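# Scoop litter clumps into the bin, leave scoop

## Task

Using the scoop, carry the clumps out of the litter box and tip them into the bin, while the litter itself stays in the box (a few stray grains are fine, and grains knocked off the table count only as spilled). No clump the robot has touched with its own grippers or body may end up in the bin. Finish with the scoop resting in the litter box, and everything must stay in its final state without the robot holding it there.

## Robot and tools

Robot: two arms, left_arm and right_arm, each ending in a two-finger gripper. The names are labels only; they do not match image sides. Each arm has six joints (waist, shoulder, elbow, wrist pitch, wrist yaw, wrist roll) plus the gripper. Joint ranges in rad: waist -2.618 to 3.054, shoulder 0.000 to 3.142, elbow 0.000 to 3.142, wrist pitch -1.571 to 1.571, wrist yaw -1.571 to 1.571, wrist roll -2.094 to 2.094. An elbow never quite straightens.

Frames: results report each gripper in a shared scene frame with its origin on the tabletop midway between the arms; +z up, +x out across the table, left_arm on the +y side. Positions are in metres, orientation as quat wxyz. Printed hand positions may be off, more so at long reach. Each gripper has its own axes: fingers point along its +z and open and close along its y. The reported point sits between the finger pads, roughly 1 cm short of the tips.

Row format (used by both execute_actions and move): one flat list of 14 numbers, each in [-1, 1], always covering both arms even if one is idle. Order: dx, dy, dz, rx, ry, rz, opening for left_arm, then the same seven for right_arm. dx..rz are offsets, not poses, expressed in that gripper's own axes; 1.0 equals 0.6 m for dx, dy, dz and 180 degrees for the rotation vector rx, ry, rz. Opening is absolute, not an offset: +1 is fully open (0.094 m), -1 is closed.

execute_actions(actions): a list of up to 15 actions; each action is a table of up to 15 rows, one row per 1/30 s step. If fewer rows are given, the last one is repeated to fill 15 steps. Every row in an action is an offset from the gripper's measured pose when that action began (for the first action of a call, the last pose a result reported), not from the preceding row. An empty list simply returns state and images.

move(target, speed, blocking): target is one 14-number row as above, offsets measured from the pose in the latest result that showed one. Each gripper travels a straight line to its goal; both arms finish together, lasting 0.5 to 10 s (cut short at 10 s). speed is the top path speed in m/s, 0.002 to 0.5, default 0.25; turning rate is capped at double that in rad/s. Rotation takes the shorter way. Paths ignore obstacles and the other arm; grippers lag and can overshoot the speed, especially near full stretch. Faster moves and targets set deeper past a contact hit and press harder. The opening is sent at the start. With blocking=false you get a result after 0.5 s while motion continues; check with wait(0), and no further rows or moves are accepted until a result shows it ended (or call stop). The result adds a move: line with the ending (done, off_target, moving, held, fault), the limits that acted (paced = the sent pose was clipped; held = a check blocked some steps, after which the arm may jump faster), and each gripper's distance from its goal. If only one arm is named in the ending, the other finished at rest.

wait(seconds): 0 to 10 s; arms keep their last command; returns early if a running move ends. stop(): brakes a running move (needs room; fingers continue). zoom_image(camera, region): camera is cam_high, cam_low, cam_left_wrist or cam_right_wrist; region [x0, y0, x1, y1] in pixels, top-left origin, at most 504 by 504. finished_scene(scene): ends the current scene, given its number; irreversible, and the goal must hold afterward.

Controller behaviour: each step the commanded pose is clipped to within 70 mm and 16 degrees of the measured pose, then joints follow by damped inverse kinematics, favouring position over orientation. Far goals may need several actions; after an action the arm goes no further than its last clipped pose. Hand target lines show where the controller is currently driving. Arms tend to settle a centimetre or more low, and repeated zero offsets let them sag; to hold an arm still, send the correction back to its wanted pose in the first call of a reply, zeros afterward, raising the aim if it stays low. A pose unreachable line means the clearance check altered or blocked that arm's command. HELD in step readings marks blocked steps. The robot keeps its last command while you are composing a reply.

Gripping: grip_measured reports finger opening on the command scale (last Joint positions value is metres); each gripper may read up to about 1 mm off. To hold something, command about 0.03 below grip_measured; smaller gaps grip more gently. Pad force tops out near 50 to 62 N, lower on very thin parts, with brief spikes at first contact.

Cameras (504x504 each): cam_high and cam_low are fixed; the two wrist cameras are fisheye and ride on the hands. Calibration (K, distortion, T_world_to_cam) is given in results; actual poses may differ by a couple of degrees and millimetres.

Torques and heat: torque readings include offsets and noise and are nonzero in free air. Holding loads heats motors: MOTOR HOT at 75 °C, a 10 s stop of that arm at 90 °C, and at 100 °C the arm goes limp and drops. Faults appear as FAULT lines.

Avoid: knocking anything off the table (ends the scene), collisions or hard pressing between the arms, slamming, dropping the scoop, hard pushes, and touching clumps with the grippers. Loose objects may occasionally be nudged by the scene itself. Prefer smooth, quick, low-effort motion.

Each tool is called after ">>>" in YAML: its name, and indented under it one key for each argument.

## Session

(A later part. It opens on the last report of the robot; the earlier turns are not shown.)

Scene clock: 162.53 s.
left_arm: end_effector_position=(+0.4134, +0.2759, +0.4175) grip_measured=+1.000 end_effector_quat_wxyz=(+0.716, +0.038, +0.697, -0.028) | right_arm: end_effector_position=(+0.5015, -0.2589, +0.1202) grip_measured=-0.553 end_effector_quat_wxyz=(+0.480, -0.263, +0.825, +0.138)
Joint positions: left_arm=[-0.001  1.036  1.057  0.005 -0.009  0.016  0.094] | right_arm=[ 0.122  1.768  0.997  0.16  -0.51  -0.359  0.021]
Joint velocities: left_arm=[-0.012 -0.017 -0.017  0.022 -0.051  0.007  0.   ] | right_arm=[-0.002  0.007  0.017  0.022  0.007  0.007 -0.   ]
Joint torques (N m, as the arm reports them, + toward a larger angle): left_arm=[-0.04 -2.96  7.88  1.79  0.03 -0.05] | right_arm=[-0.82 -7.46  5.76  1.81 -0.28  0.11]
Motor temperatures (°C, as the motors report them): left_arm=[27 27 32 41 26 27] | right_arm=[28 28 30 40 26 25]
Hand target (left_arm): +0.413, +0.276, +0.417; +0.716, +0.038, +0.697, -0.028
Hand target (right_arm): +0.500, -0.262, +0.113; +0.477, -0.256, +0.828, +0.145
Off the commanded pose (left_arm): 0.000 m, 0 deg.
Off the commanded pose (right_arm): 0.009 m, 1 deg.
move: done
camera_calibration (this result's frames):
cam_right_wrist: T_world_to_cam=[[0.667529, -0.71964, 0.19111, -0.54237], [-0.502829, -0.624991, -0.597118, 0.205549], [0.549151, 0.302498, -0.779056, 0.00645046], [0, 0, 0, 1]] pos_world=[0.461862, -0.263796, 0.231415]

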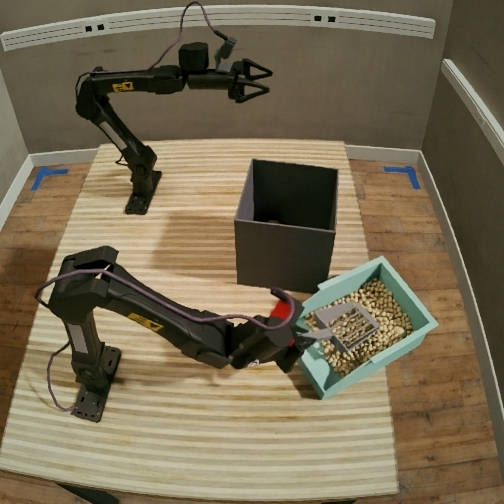

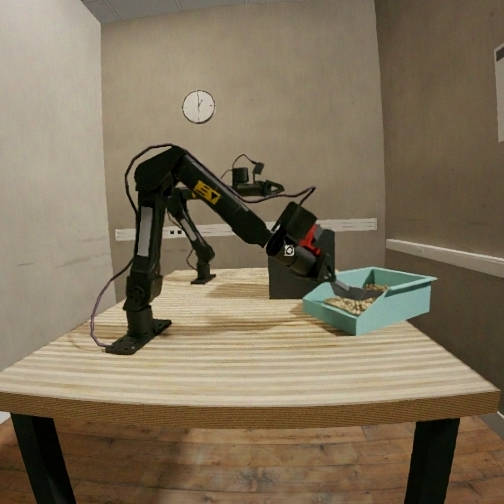

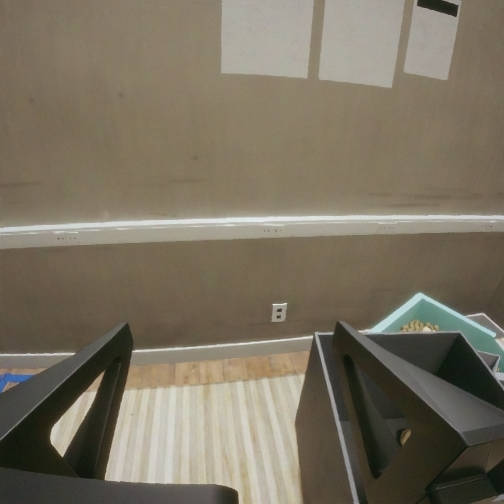

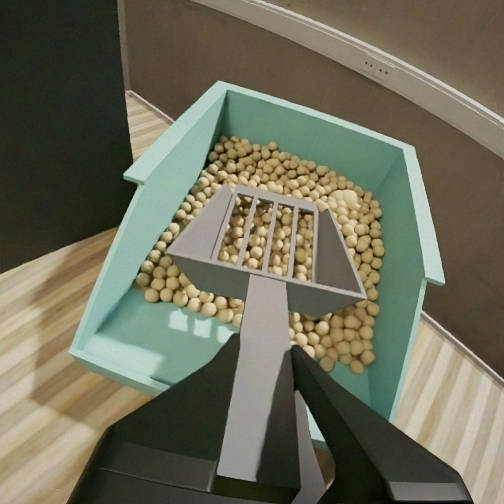

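>>> move:
  target: [0,0,0,0,0,0,1,0.05,0,0.02,0,0,0,-0.65]
  speed: 0.03

>>> move:
  target: [0,0,0,0,0,0,1,0,0,0,0,0,0,0.0]

>>> move:
  target: [0,0,0,0,0,0,1,-0.05,0,-0.16,0,0,0,0.0]
  speed: 0.08

>>> move:
  target: [0,0,0,0,0,0,1,-0.03,0.18,0.03,0,0.08,0,0.0]
  speed: 0.1

Scene clock: 164.10 s.
left_arm: end_effector_position=(+0.4134, +0.2759, +0.4175) grip_measured=+1.000 end_effector_quat_wxyz=(+0.716, +0.038, +0.697, -0.028) | right_arm: end_effector_position=(+0.5047, -0.2583, +0.1069) grip_measured=-0.553 end_effector_quat_wxyz=(+0.498, -0.267, +0.814, +0.134)
Joint positions: left_arm=[-0.001  1.036  1.057  0.005 -0.009  0.016  0.094] | right_arm=[ 0.122  1.809  0.946  0.296 -0.515 -0.358  0.021]
Joint velocities: left_arm=[-0.002 -0.007 -0.007 -0.007  0.022  0.007  0.   ] | right_arm=[-0.002  0.007 -0.012  0.095 -0.022  0.022  0.   ]
Joint torques (N m, as the arm reports them, + toward a larger angle): left_arm=[ 0.02 -2.72  7.84  1.8   0.03 -0.04] | right_arm=[-0.7  -6.97  5.08  1.6  -0.11 -0.13]
Motor temperatures (°C, as the motors report them): left_arm=[27 27 32 41 26 27] | right_arm=[28 28 30 40 26 25]
Hand target (left_arm): +0.413, +0.276, +0.417; +0.716, +0.038, +0.697, -0.028
Hand target (right_arm): +0.498, -0.262, +0.089; +0.480, -0.263, +0.825, +0.138
Off the commanded pose (left_arm): 0.000 m, 0 deg.
Off the commanded pose (right_arm): 0.020 m, 3 deg.
move: off_target (right_arm)
camera_calibration (this result's frames):
cam_right_wrist: T_world_to_cam=[[0.661008, -0.717893, 0.218399, -0.540668], [-0.473952, -0.625076, -0.620202, 0.187542], [0.581755, 0.306448, -0.753426, -0.0240191], [0, 0, 0, 1]] pos_world=[0.460245, -0.263553, 0.216299]

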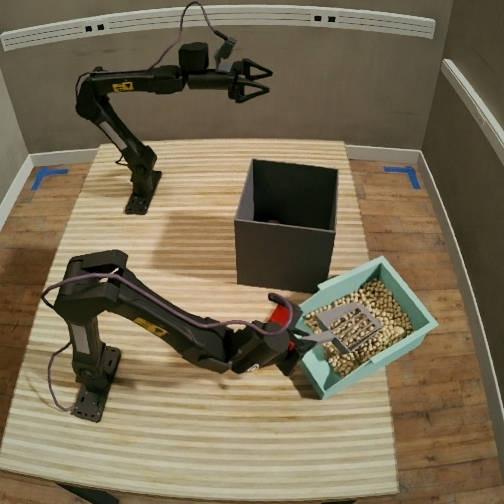

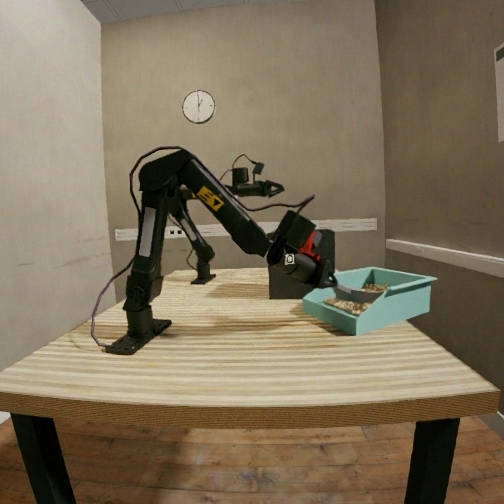

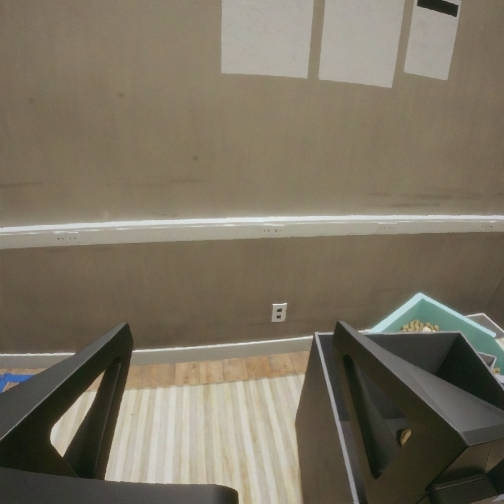

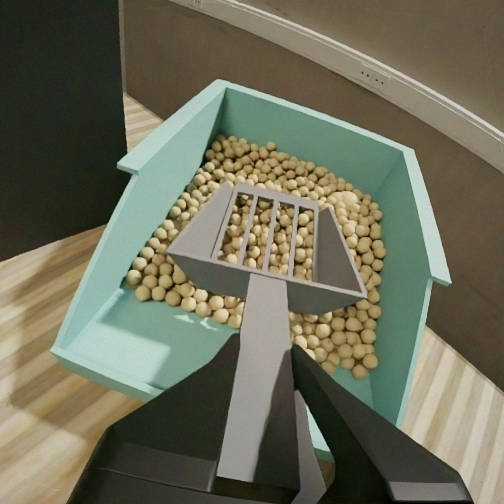

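Scene clock: 164.60 s.
left_arm: end_effector_position=(+0.4134, +0.2759, +0.4175) grip_measured=+1.000 end_effector_quat_wxyz=(+0.716, +0.038, +0.697, -0.028) | right_arm: end_effector_position=(+0.5048, -0.2583, +0.1071) grip_measured=-0.003 end_effector_quat_wxyz=(+0.499, -0.267, +0.814, +0.134)
Joint positions: left_arm=[-0.001  1.036  1.057  0.005 -0.009  0.016  0.094] | right_arm=[ 0.122  1.809  0.946  0.297 -0.515 -0.358  0.047]
Joint velocities: left_arm=[ 0.002 -0.007 -0.027 -0.007 -0.11  -0.007  0.   ] | right_arm=[ 0.007 -0.012  0.002 -0.037 -0.066 -0.081 -0.   ]
Joint torques (N m, as the arm reports them, + toward a larger angle): left_arm=[ 0.16 -2.82  7.98  1.8   0.02 -0.01] | right_arm=[-0.03 -8.21  7.26  1.69 -0.12  0.02]
Motor temperatures (°C, as the motors report them): left_arm=[27 27 32 41 26 27] | right_arm=[28 28 30 40 26 25]
Hand target (left_arm): +0.413, +0.276, +0.417; +0.716, +0.038, +0.697, -0.028
Hand target (right_arm): +0.505, -0.258, +0.107; +0.498, -0.267, +0.814, +0.134
Off the commanded pose (left_arm): 0.000 m, 0 deg.
Off the commanded pose (right_arm): 0.000 m, 0 deg.
move: done
camera_calibration (this result's frames):
cam_right_wrist: T_world_to_cam=[[0.660841, -0.717891, 0.21891, -0.540732], [-0.473478, -0.625081, -0.620558, 0.187473], [0.582329, 0.306441, -0.752985, -0.0243022], [0, 0, 0, 1]] pos_world=[0.460254, -0.263554, 0.21641]

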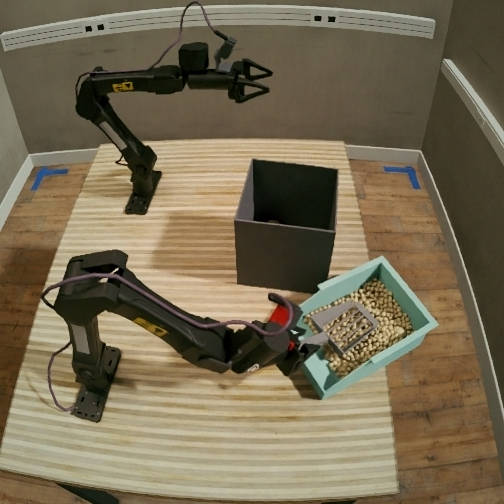

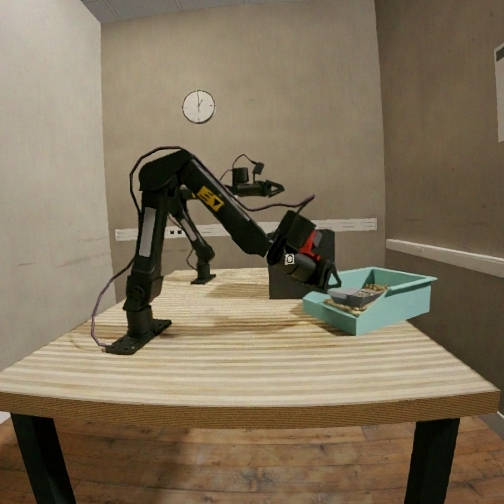

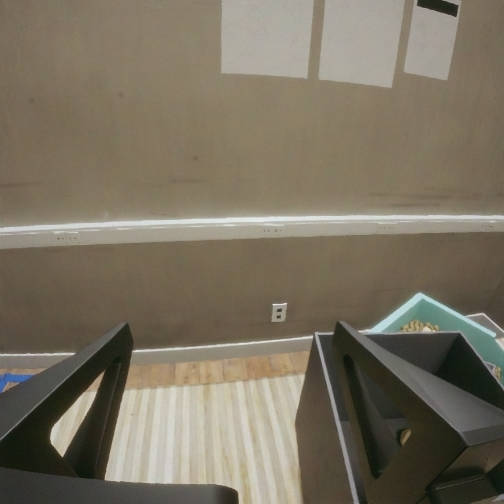

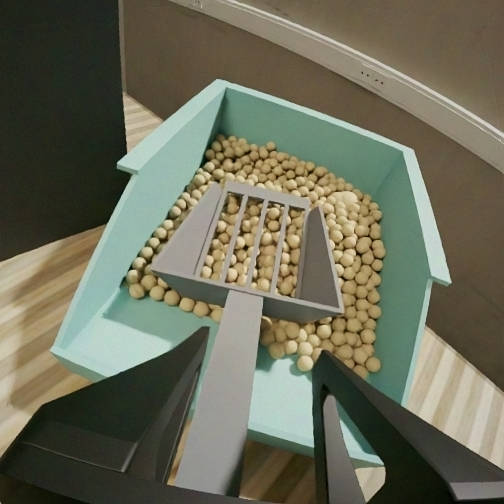

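Scene clock: 166.40 s.
left_arm: end_effector_position=(+0.4134, +0.2759, +0.4175) grip_measured=+1.000 end_effector_quat_wxyz=(+0.716, +0.038, +0.697, -0.028) | right_arm: end_effector_position=(+0.4524, -0.2942, +0.1790) grip_measured=-0.003 end_effector_quat_wxyz=(+0.503, -0.267, +0.811, +0.131)
Joint positions: left_arm=[-0.001  1.036  1.057  0.005 -0.009  0.016  0.094] | right_arm=[-0.     1.489  0.921 -0.029 -0.615 -0.437  0.047]
Joint velocities: left_arm=[-0.002 -0.002 -0.017  0.007 -0.022 -0.066  0.   ] | right_arm=[ 0.007  0.007  0.002 -0.037 -0.022 -0.007  0.   ]
Joint torques (N m, as the arm reports them, + toward a larger angle): left_arm=[ 0.   -2.75  7.73  1.77 -0.01 -0.04] | right_arm=[-0.86 -7.55  6.64  1.41 -0.22 -0.13]
Motor temperatures (°C, as the motors report them): left_arm=[27 27 32 41 26 27] | right_arm=[28 28 30 40 26 25]
Hand target (left_arm): +0.413, +0.276, +0.417; +0.716, +0.038, +0.697, -0.028
Hand target (right_arm): +0.445, -0.296, +0.178; +0.498, -0.267, +0.814, +0.134
Off the commanded pose (left_arm): 0.000 m, 0 deg.
Off the commanded pose (right_arm): 0.008 m, 1 deg.
move: done
camera_calibration (this result's frames):
cam_right_wrist: T_world_to_cam=[[0.656562, -0.719225, 0.227246, -0.547572], [-0.468117, -0.62478, -0.624914, 0.183238], [0.591432, 0.303917, -0.746888, 0.0654407], [0, 0, 0, 1]] pos_world=[0.406588, -0.299232, 0.287819]

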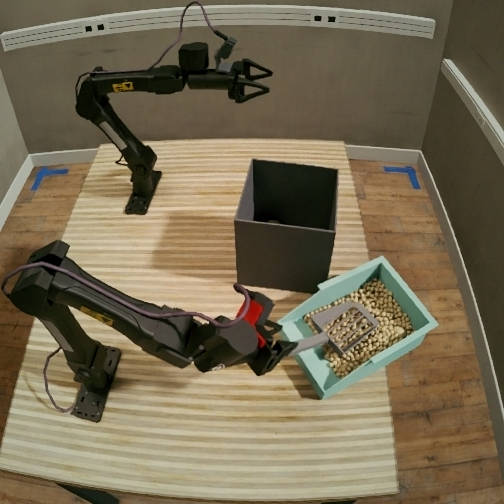

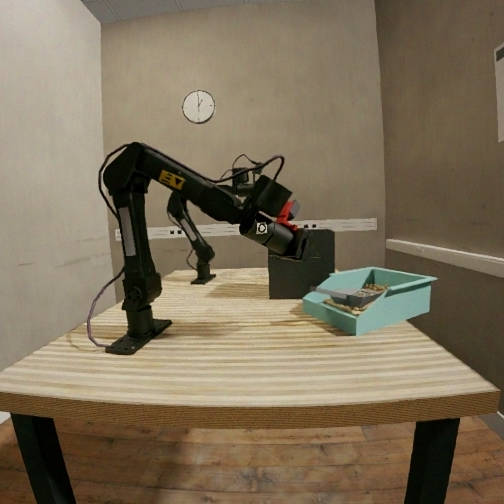

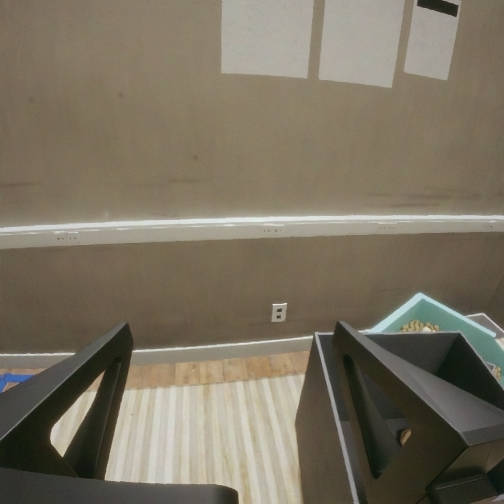

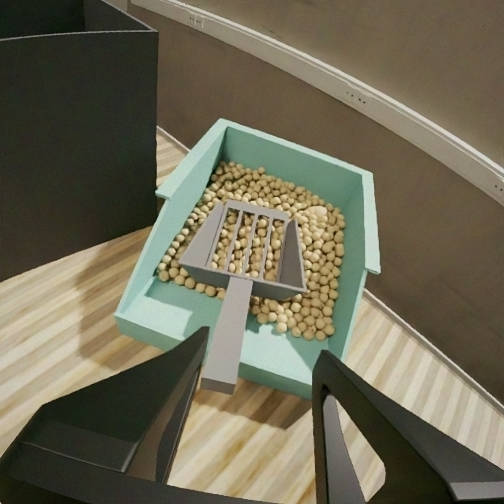

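Scene clock: 168.23 s.
left_arm: end_effector_position=(+0.4134, +0.2759, +0.4175) grip_measured=+1.000 end_effector_quat_wxyz=(+0.716, +0.038, +0.697, -0.028) | right_arm: end_effector_position=(+0.4090, -0.1950, +0.1666) grip_measured=-0.003 end_effector_quat_wxyz=(+0.391, -0.284, +0.871, +0.092)
Joint positions: left_arm=[-0.001  1.036  1.057  0.005 -0.009  0.016  0.094] | right_arm=[ 0.413  1.428  1.012 -0.346 -0.195 -0.268  0.047]
Joint velocities: left_arm=[-0.012 -0.002 -0.012  0.037 -0.022  0.037  0.   ] | right_arm=[-0.017 -0.022 -0.002  0.051 -0.037  0.037 -0.001]
Joint torques (N m, as the arm reports them, + toward a larger angle): left_arm=[-0.04 -2.74  7.86  1.83  0.05 -0.02] | right_arm=[ 0.8  -6.5  10.93  1.35 -0.02  0.01]
Motor temperatures (°C, as the motors report them): left_arm=[27 27 32 41 26 27] | right_arm=[28 28 30 39 26 25]
Hand target (left_arm): +0.413, +0.276, +0.417; +0.716, +0.038, +0.697, -0.028
Hand target (right_arm): +0.410, -0.192, +0.180; +0.399, -0.282, +0.867, +0.094
Off the commanded pose (left_arm): 0.000 m, 0 deg.
Off the commanded pose (right_arm): 0.015 m, 1 deg.
move: off_target (right_arm)
camera_calibration (this result's frames):
cam_right_wrist: T_world_to_cam=[[0.691998, -0.695901, 0.19199, -0.449045], [-0.589672, -0.698311, -0.405769, 0.216101], [0.416444, 0.16758, -0.893584, 0.121166], [0, 0, 0, 1]] pos_world=[0.387708, -0.181891, 0.282171]

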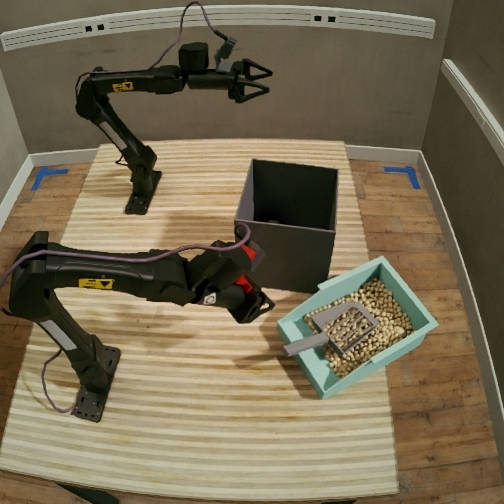

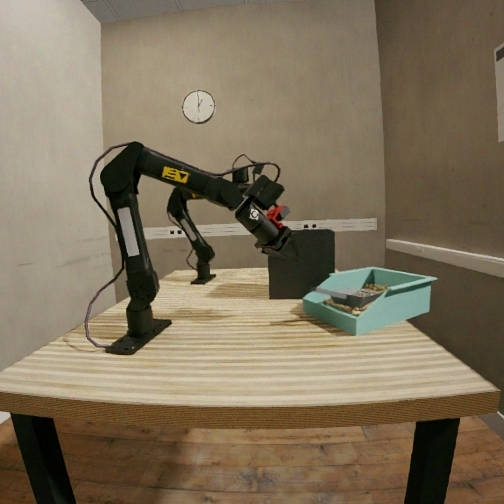

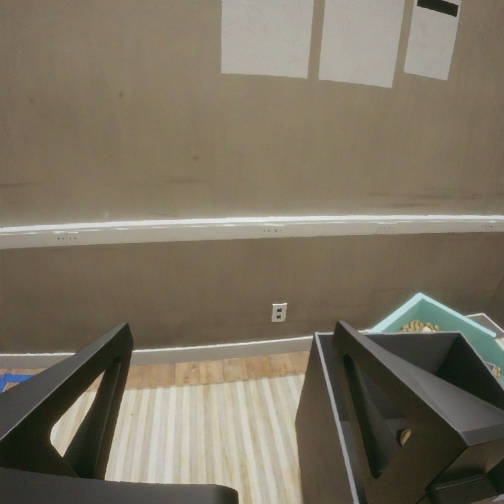

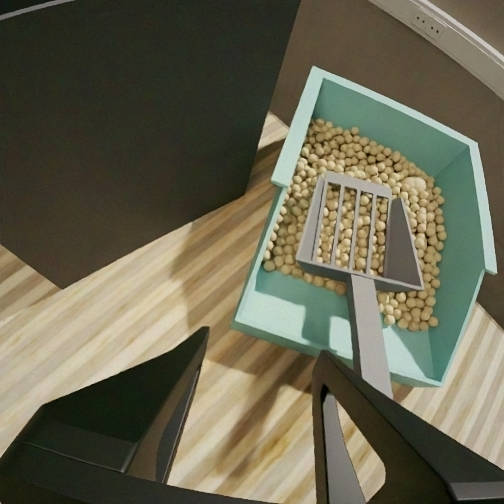

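>>> move:
  target: [0,0,0,0,0,0,1,0,0.0,0.2,0,0,0,0.0]
  speed: 0.05

Scene clock: 171.07 s.
left_arm: end_effector_position=(+0.4134, +0.2759, +0.4175) grip_measured=+1.000 end_effector_quat_wxyz=(+0.716, +0.038, +0.697, -0.028) | right_arm: end_effector_position=(+0.4766, -0.1557, +0.0797) grip_measured=-0.003 end_effector_quat_wxyz=(+0.383, -0.285, +0.874, +0.089)
Joint positions: left_arm=[-0.001  1.036  1.057  0.005 -0.009  0.016  0.094] | right_arm=[ 0.468  1.835  1.092 -0.03  -0.15  -0.232  0.047]
Joint velocities: left_arm=[-0.007  0.017 -0.022 -0.022 -0.037  0.007  0.   ] | right_arm=[-0.007  0.007  0.002  0.037 -0.007 -0.037  0.   ]
Joint torques (N m, as the arm reports them, + toward a larger angle): left_arm=[-0.14 -2.84  7.93  1.81  0.01 -0.05] | right_arm=[ 0.98 -7.86 10.42  1.58 -0.01  0.03]
Motor temperatures (°C, as the motors report them): left_arm=[27 27 32 41 26 27] | right_arm=[28 28 30 39 26 25]
Hand target (left_arm): +0.413, +0.276, +0.417; +0.716, +0.038, +0.697, -0.028
Hand target (right_arm): +0.483, -0.148, +0.086; +0.392, -0.284, +0.870, +0.092
Off the commanded pose (left_arm): 0.000 m, 0 deg.
Off the commanded pose (right_arm): 0.012 m, 1 deg.
move: off_target (right_arm)
camera_calibration (this result's frames):
cam_right_wrist: T_world_to_cam=[[0.694006, -0.694681, 0.189138, -0.452328], [-0.596503, -0.701903, -0.389251, 0.249492], [0.403162, 0.157321, -0.901505, 0.0141064], [0, 0, 0, 1]] pos_world=[0.457054, -0.141324, 0.195384]

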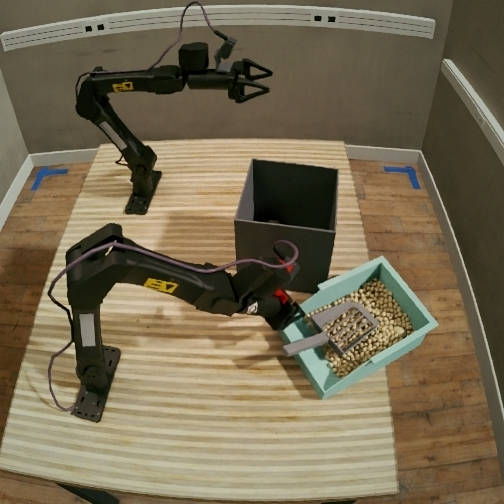

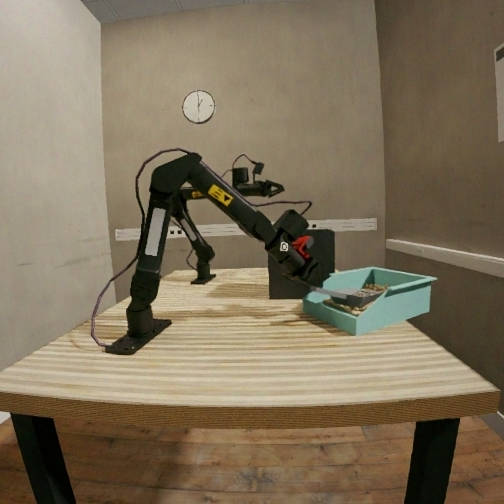

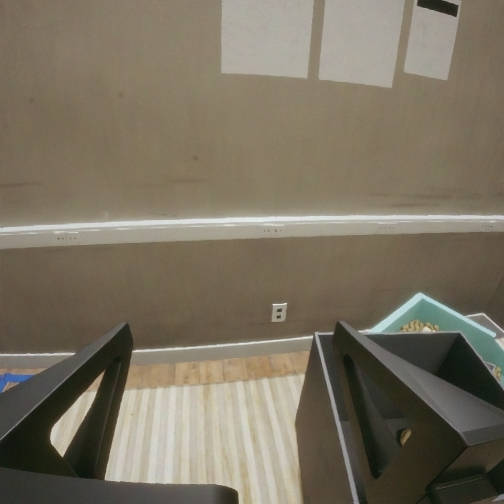

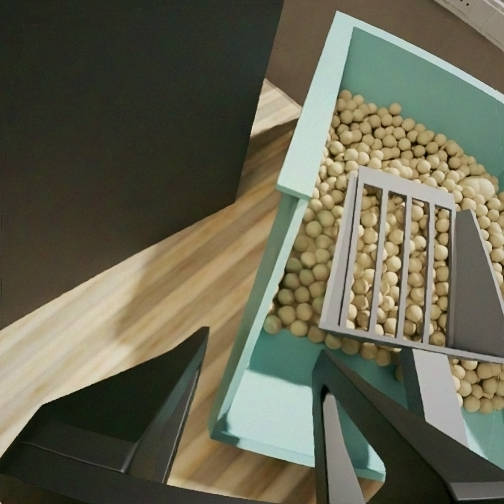

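>>> move:
  target: [0,0,0,0,0,0,1,-0.015,0.0,0.06,0,0,0,-0.3]
  speed: 0.03

>>> move:
  target: [0,0,0,0,0,0,1,0,0,0,0,0,0,-1]

>>> move:
  target: [0,0,0,0,0,0,1,0.18,0,-0.2,0,0,0,-1]
  speed: 0.04

Scene clock: 172.80 s.
left_arm: end_effector_position=(+0.4134, +0.2759, +0.4175) grip_measured=+1.000 end_effector_quat_wxyz=(+0.716, +0.038, +0.697, -0.028) | right_arm: end_effector_position=(+0.4974, -0.1456, +0.0575) grip_measured=-0.297 end_effector_quat_wxyz=(+0.377, -0.286, +0.877, +0.086)
Joint positions: left_arm=[-0.001  1.036  1.057  0.005 -0.009  0.016  0.094] | right_arm=[ 0.478  1.958  1.172 -0.    -0.14  -0.228  0.033]
Joint velocities: left_arm=[-0.002  0.012 -0.022 -0.007  0.022 -0.051  0.   ] | right_arm=[-0.022 -0.027 -0.007 -0.066 -0.051 -0.037  0.002]
Joint torques (N m, as the arm reports them, + toward a larger angle): left_arm=[ 0.12 -2.84  7.92  1.83 -0.03  0.  ] | right_arm=[ 0.53 -8.63  9.95  1.53  0.04  0.11]
Motor temperatures (°C, as the motors report them): left_arm=[27 27 32 41 26 27] | right_arm=[28 28 30 39 26 25]
Hand target (left_arm): +0.413, +0.276, +0.417; +0.716, +0.038, +0.697, -0.028
Hand target (right_arm): +0.503, -0.138, +0.061; +0.383, -0.285, +0.874, +0.089
Off the commanded pose (left_arm): 0.000 m, 0 deg.
Off the commanded pose (right_arm): 0.010 m, 1 deg.
move: done
camera_calibration (this result's frames):
cam_right_wrist: T_world_to_cam=[[0.695572, -0.693483, 0.187781, -0.455984], [-0.601431, -0.705009, -0.375823, 0.261578], [0.393014, 0.148474, -0.907466, -0.0117867], [0, 0, 0, 1]] pos_world=[0.479123, -0.130053, 0.173236]

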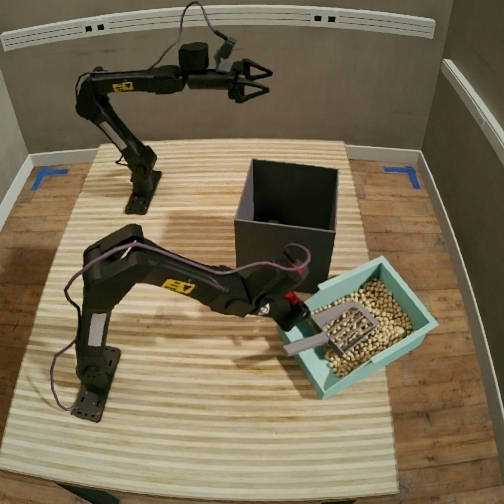

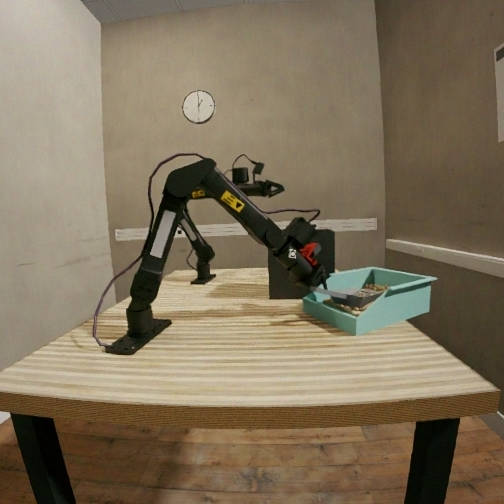

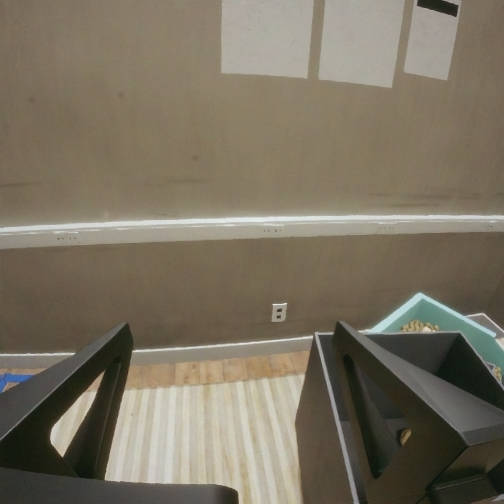

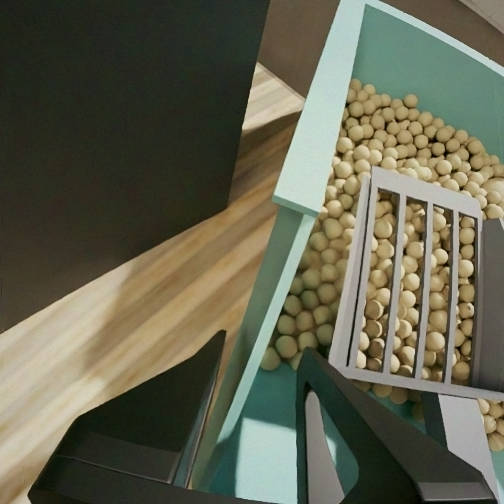

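Scene clock: 173.30 s.
left_arm: end_effector_position=(+0.4134, +0.2759, +0.4175) grip_measured=+1.000 end_effector_quat_wxyz=(+0.716, +0.038, +0.697, -0.028) | right_arm: end_effector_position=(+0.4968, -0.1470, +0.0563) grip_measured=-0.926 end_effector_quat_wxyz=(+0.372, -0.267, +0.884, +0.091)
Joint positions: left_arm=[-0.001  1.036  1.057  0.005 -0.009  0.016  0.094] | right_arm=[ 0.477  1.958  1.172 -0.007 -0.135 -0.189  0.003]
Joint velocities: left_arm=[-0.012  0.002  0.017 -0.007  0.007 -0.066  0.   ] | right_arm=[-0.012  0.007  0.002  0.037 -0.051 -0.007  0.001]
Joint torques (N m, as the arm reports them, + toward a larger angle): left_arm=[-0.05 -2.86  7.94  1.81  0.03 -0.04] | right_arm=[ 0.02 -9.61  7.29  1.59 -0.07 -0.42]
Motor temperatures (°C, as the motors report them): left_arm=[27 27 32 41 26 27] | right_arm=[28 28 30 39 26 25]
Hand target (left_arm): +0.413, +0.276, +0.417; +0.716, +0.038, +0.697, -0.028
Hand target (right_arm): +0.497, -0.146, +0.058; +0.377, -0.286, +0.877, +0.086
Off the commanded pose (left_arm): 0.000 m, 0 deg.
Off the commanded pose (right_arm): 0.002 m, 2 deg.
move: done
camera_calibration (this result's frames):
cam_right_wrist: T_world_to_cam=[[0.676442, -0.718675, 0.161037, -0.449077], [-0.630814, -0.678213, -0.376964, 0.278338], [0.380132, 0.15341, -0.912121, -0.00504754], [0, 0, 0, 1]] pos_world=[0.481273, -0.133193, 0.172638]

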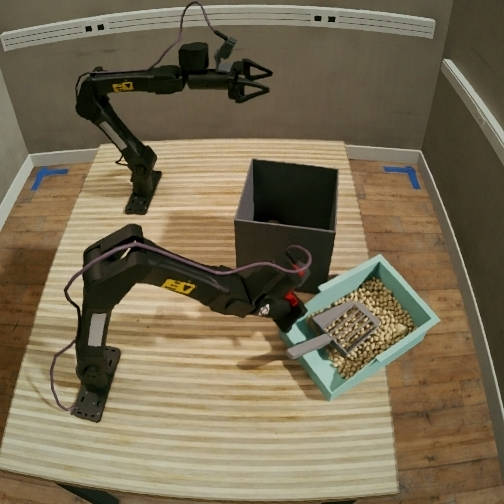

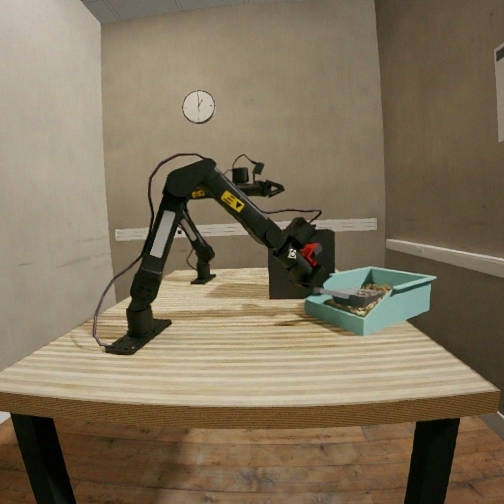

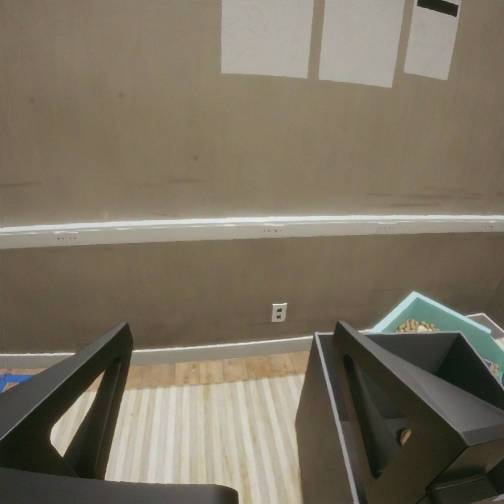

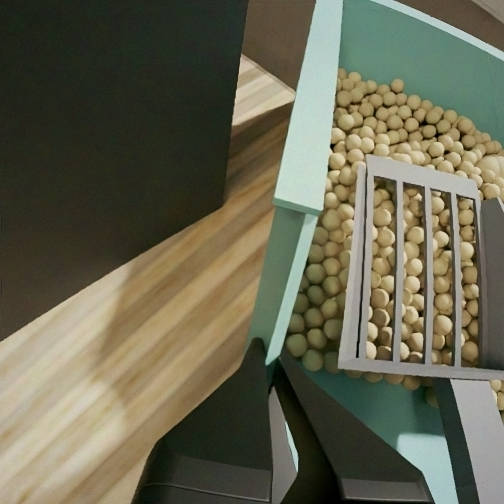

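Scene clock: 177.63 s.
left_arm: end_effector_position=(+0.4134, +0.2759, +0.4175) grip_measured=+1.000 end_effector_quat_wxyz=(+0.716, +0.038, +0.697, -0.028) | right_arm: end_effector_position=(+0.3616, -0.2259, +0.0552) grip_measured=-0.932 end_effector_quat_wxyz=(+0.359, -0.279, +0.884, +0.106)
Joint positions: left_arm=[-0.001  1.036  1.057  0.005 -0.009  0.016  0.094] | right_arm=[ 0.327  1.432  0.583  0.005 -0.273 -0.312  0.003]
Joint velocities: left_arm=[ 0.002  0.007  0.012 -0.051 -0.022  0.007  0.   ] | right_arm=[ 0.002  0.032 -0.027 -0.051 -0.022  0.022 -0.   ]
Joint torques (N m, as the arm reports them, + toward a larger angle): left_arm=[ 0.01 -2.71  7.79  1.82  0.01 -0.03] | right_arm=[-1.43 -7.89  6.12  1.39  0.13 -0.02]
Motor temperatures (°C, as the motors report them): left_arm=[27 27 32 41 26 27] | right_arm=[28 29 30 39 26 25]
Hand target (left_arm): +0.413, +0.276, +0.417; +0.716, +0.038, +0.697, -0.028
Hand target (right_arm): +0.363, -0.236, +0.064; +0.371, -0.267, +0.884, +0.092
Off the commanded pose (left_arm): 0.000 m, 0 deg.
Off the commanded pose (right_arm): 0.012 m, 3 deg.
move: off_target (right_arm)
camera_calibration (this result's frames):
cam_right_wrist: T_world_to_cam=[[0.70419, -0.697327, 0.133606, -0.41788], [-0.618795, -0.695029, -0.366097, 0.130415], [0.34815, 0.175127, -0.920936, 0.0744412], [0, 0, 0, 1]] pos_world=[0.349051, -0.213793, 0.172132]

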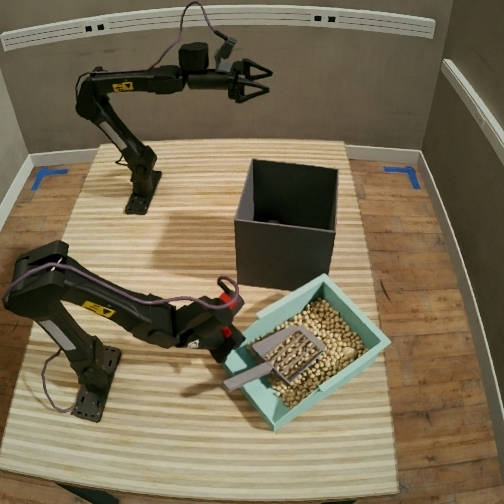

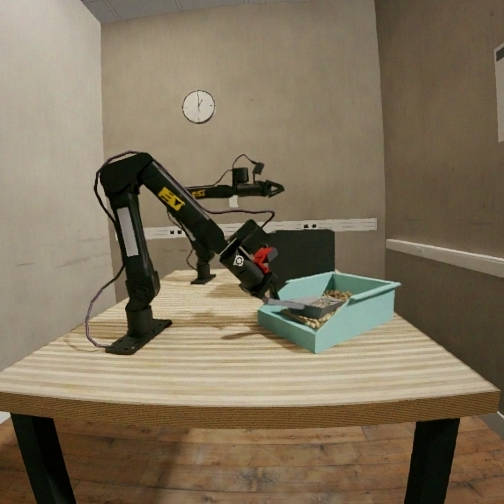

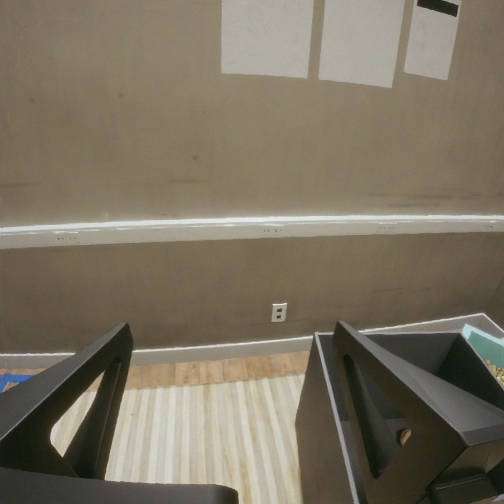

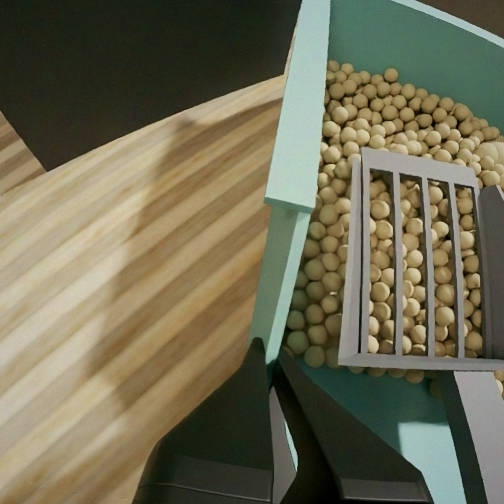

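>>> move:
  target: [0,0,0,0,0,0,1,0,0,0,0,0,0,0.2]

>>> move:
  target: [0,0,0,0,0,0,1,0,0,-0.2,0,-0.08,0,0.2]
  speed: 0.1

>>> move:
  target: [0,0,0,0,0,0,1,0.03,-0.15,0,0,0,0,0.2]
  speed: 0.1

Scene clock: 179.37 s.
left_arm: end_effector_position=(+0.4134, +0.2759, +0.4175) grip_measured=+1.000 end_effector_quat_wxyz=(+0.716, +0.038, +0.697, -0.028) | right_arm: end_effector_position=(+0.3621, -0.2257, +0.0557) grip_measured=+0.197 end_effector_quat_wxyz=(+0.361, -0.279, +0.884, +0.106)
Joint positions: left_arm=[-0.001  1.036  1.057  0.005 -0.009  0.016  0.094] | right_arm=[ 0.327  1.432  0.583  0.008 -0.274 -0.312  0.056]
Joint velocities: left_arm=[ 0.007  0.007  0.007 -0.037  0.022 -0.051  0.   ] | right_arm=[ 0.017  0.007  0.002  0.022 -0.022 -0.066  0.001]
Joint torques (N m, as the arm reports them, + toward a larger angle): left_arm=[-0.13 -2.83  7.97  1.81  0.   -0.04] | right_arm=[-0.05 -4.58  6.95  1.44 -0.07 -0.02]
Motor temperatures (°C, as the motors report them): left_arm=[27 27 32 41 26 27] | right_arm=[28 29 30 39 26 25]
Hand target (left_arm): +0.413, +0.276, +0.417; +0.716, +0.038, +0.697, -0.028
Hand target (right_arm): +0.362, -0.226, +0.055; +0.359, -0.279, +0.884, +0.106
Off the commanded pose (left_arm): 0.000 m, 0 deg.
Off the commanded pose (right_arm): 0.001 m, 0 deg.
move: done
camera_calibration (this result's frames):
cam_right_wrist: T_world_to_cam=[[0.704208, -0.697113, 0.134626, -0.418104], [-0.61752, -0.694949, -0.368394, 0.13068], [0.350371, 0.176292, -0.91987, 0.0740762], [0, 0, 0, 1]] pos_world=[0.349175, -0.213709, 0.17257]

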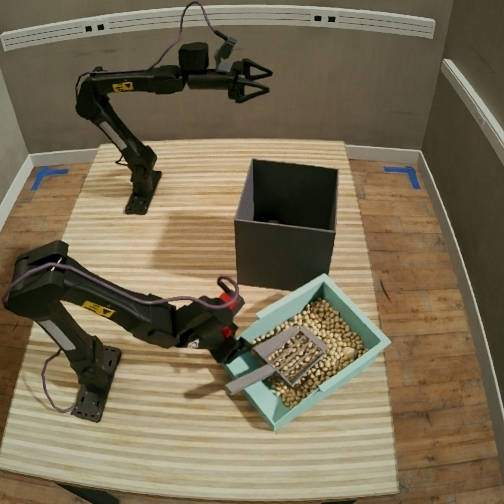

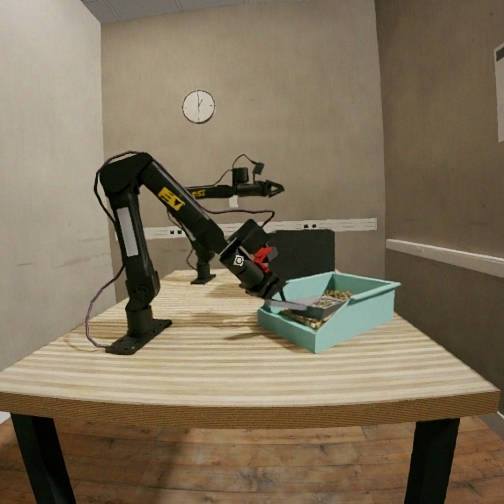

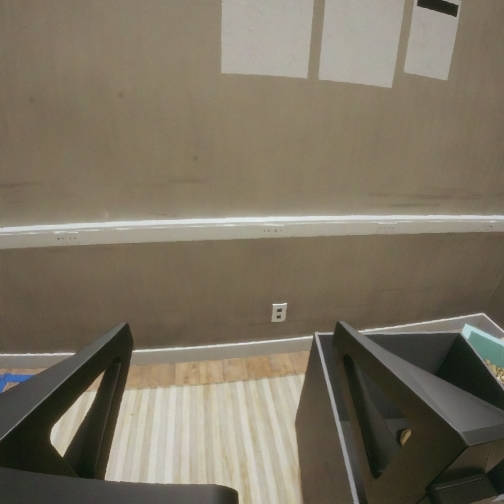

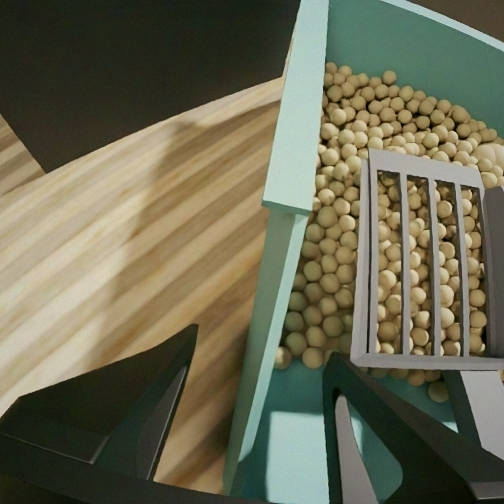

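Scene clock: 181.27 s.
left_arm: end_effector_position=(+0.4134, +0.2759, +0.4175) grip_measured=+1.000 end_effector_quat_wxyz=(+0.716, +0.038, +0.697, -0.028) | right_arm: end_effector_position=(+0.3009, -0.2728, +0.1441) grip_measured=+0.197 end_effector_quat_wxyz=(+0.470, -0.262, +0.831, +0.141)
Joint positions: left_arm=[-0.001  1.036  1.057  0.005 -0.009  0.016  0.094] | right_arm=[ 0.014  0.845  0.464 -0.296 -0.596 -0.439  0.056]
Joint velocities: left_arm=[-0.002  0.007  0.012 -0.037  0.022  0.022  0.   ] | right_arm=[-0.012 -0.002 -0.012 -0.022 -0.037  0.007 -0.001]
Joint torques (N m, as the arm reports them, + toward a larger angle): left_arm=[-0.04 -2.69  7.98  1.8   0.01  0.  ] | right_arm=[-0.82 -2.84  6.6   1.33 -0.31 -0.06]
Motor temperatures (°C, as the motors report them): left_arm=[27 27 32 41 26 27] | right_arm=[28 29 30 39 26 25]
Hand target (left_arm): +0.413, +0.276, +0.417; +0.716, +0.038, +0.697, -0.028
Hand target (right_arm): +0.294, -0.273, +0.141; +0.467, -0.263, +0.832, +0.143
Off the commanded pose (left_arm): 0.000 m, 0 deg.
Off the commanded pose (right_arm): 0.009 m, 0 deg.
move: done
camera_calibration (this result's frames):
cam_right_wrist: T_world_to_cam=[[0.6729, -0.718588, 0.175605, -0.422098], [-0.516262, -0.626211, -0.584237, 0.112097], [0.529792, 0.302474, -0.792357, 0.147196], [0, 0, 0, 1]] pos_world=[0.263918, -0.277641, 0.256246]

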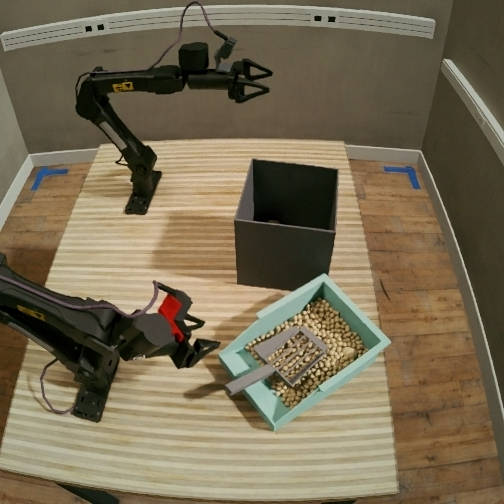

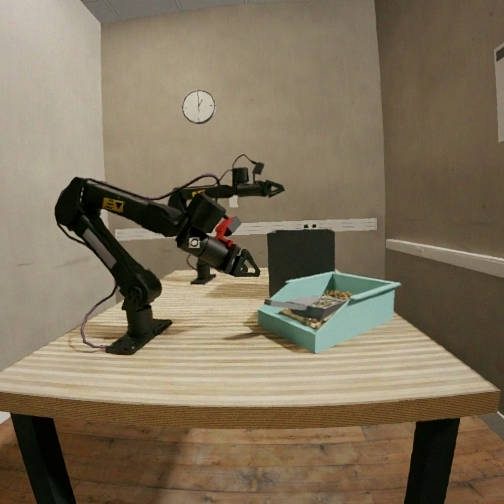

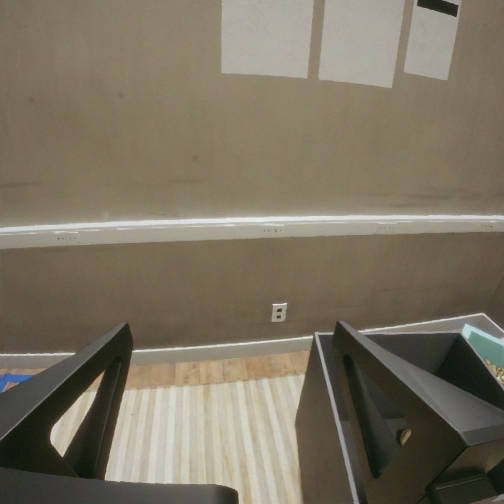

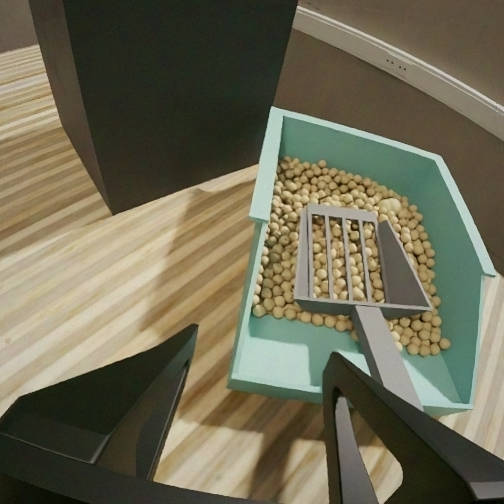

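Scene clock: 182.70 s.
left_arm: end_effector_position=(+0.4134, +0.2759, +0.4175) grip_measured=+1.000 end_effector_quat_wxyz=(+0.716, +0.038, +0.697, -0.028) | right_arm: end_effector_position=(+0.3412, -0.3482, +0.1239) grip_measured=+0.197 end_effector_quat_wxyz=(+0.464, -0.260, +0.835, +0.140)
Joint positions: left_arm=[-0.001  1.036  1.057  0.005 -0.009  0.016  0.094] | right_arm=[-0.32   1.234  0.609 -0.273 -0.826 -0.753  0.056]
Joint velocities: left_arm=[ 0.002 -0.007  0.002 -0.095 -0.007  0.022  0.   ] | right_arm=[-0.002  0.007 -0.032 -0.051 -0.037 -0.066  0.001]
Joint torques (N m, as the arm reports them, + toward a larger angle): left_arm=[ 0.11 -2.89  7.88  1.81  0.04 -0.04] | right_arm=[-0.81 -2.26 10.16  1.15 -0.39 -0.11]
Motor temperatures (°C, as the motors report them): left_arm=[27 27 32 41 26 27] | right_arm=[28 29 30 39 26 25]
Hand target (left_arm): +0.413, +0.276, +0.417; +0.716, +0.038, +0.697, -0.028
Hand target (right_arm): +0.345, -0.351, +0.130; +0.469, -0.262, +0.831, +0.142
Off the commanded pose (left_arm): 0.000 m, 0 deg.
Off the commanded pose (right_arm): 0.008 m, 1 deg.
move: done
camera_calibration (this result's frames):
cam_right_wrist: T_world_to_cam=[[0.67197, -0.72101, 0.169115, -0.499516], [-0.526773, -0.625852, -0.575169, 0.0765392], [0.520544, 0.297412, -0.800363, 0.135058], [0, 0, 0, 1]] pos_world=[0.305676, -0.352422, 0.236594]

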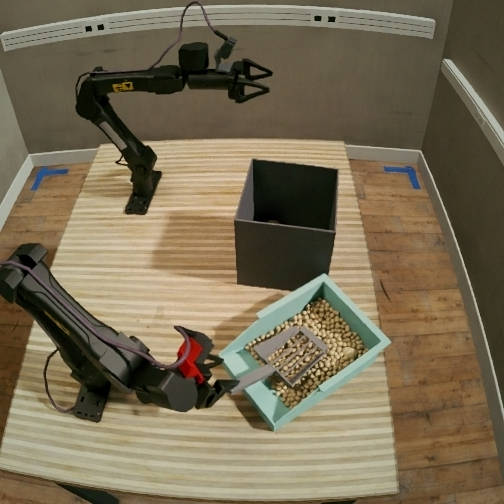

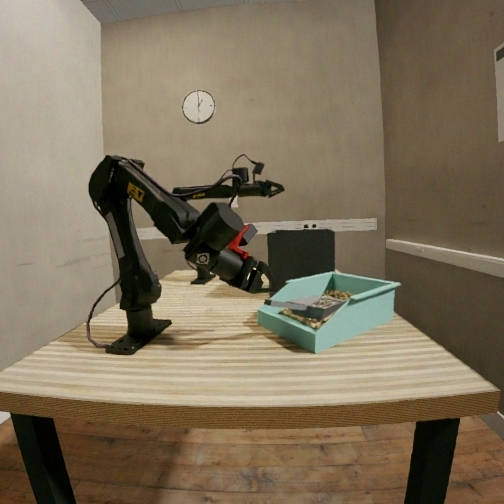

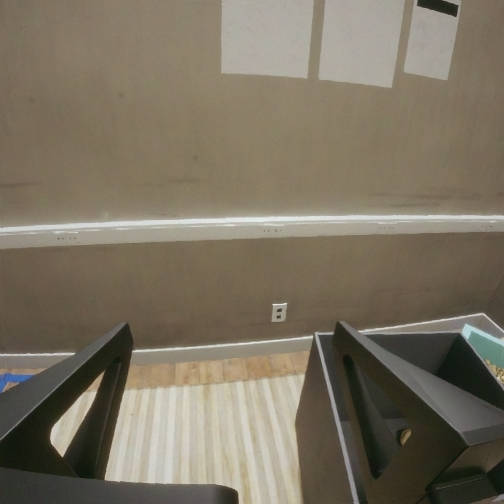

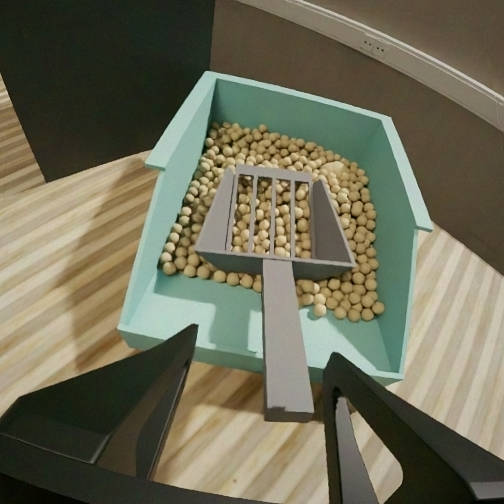

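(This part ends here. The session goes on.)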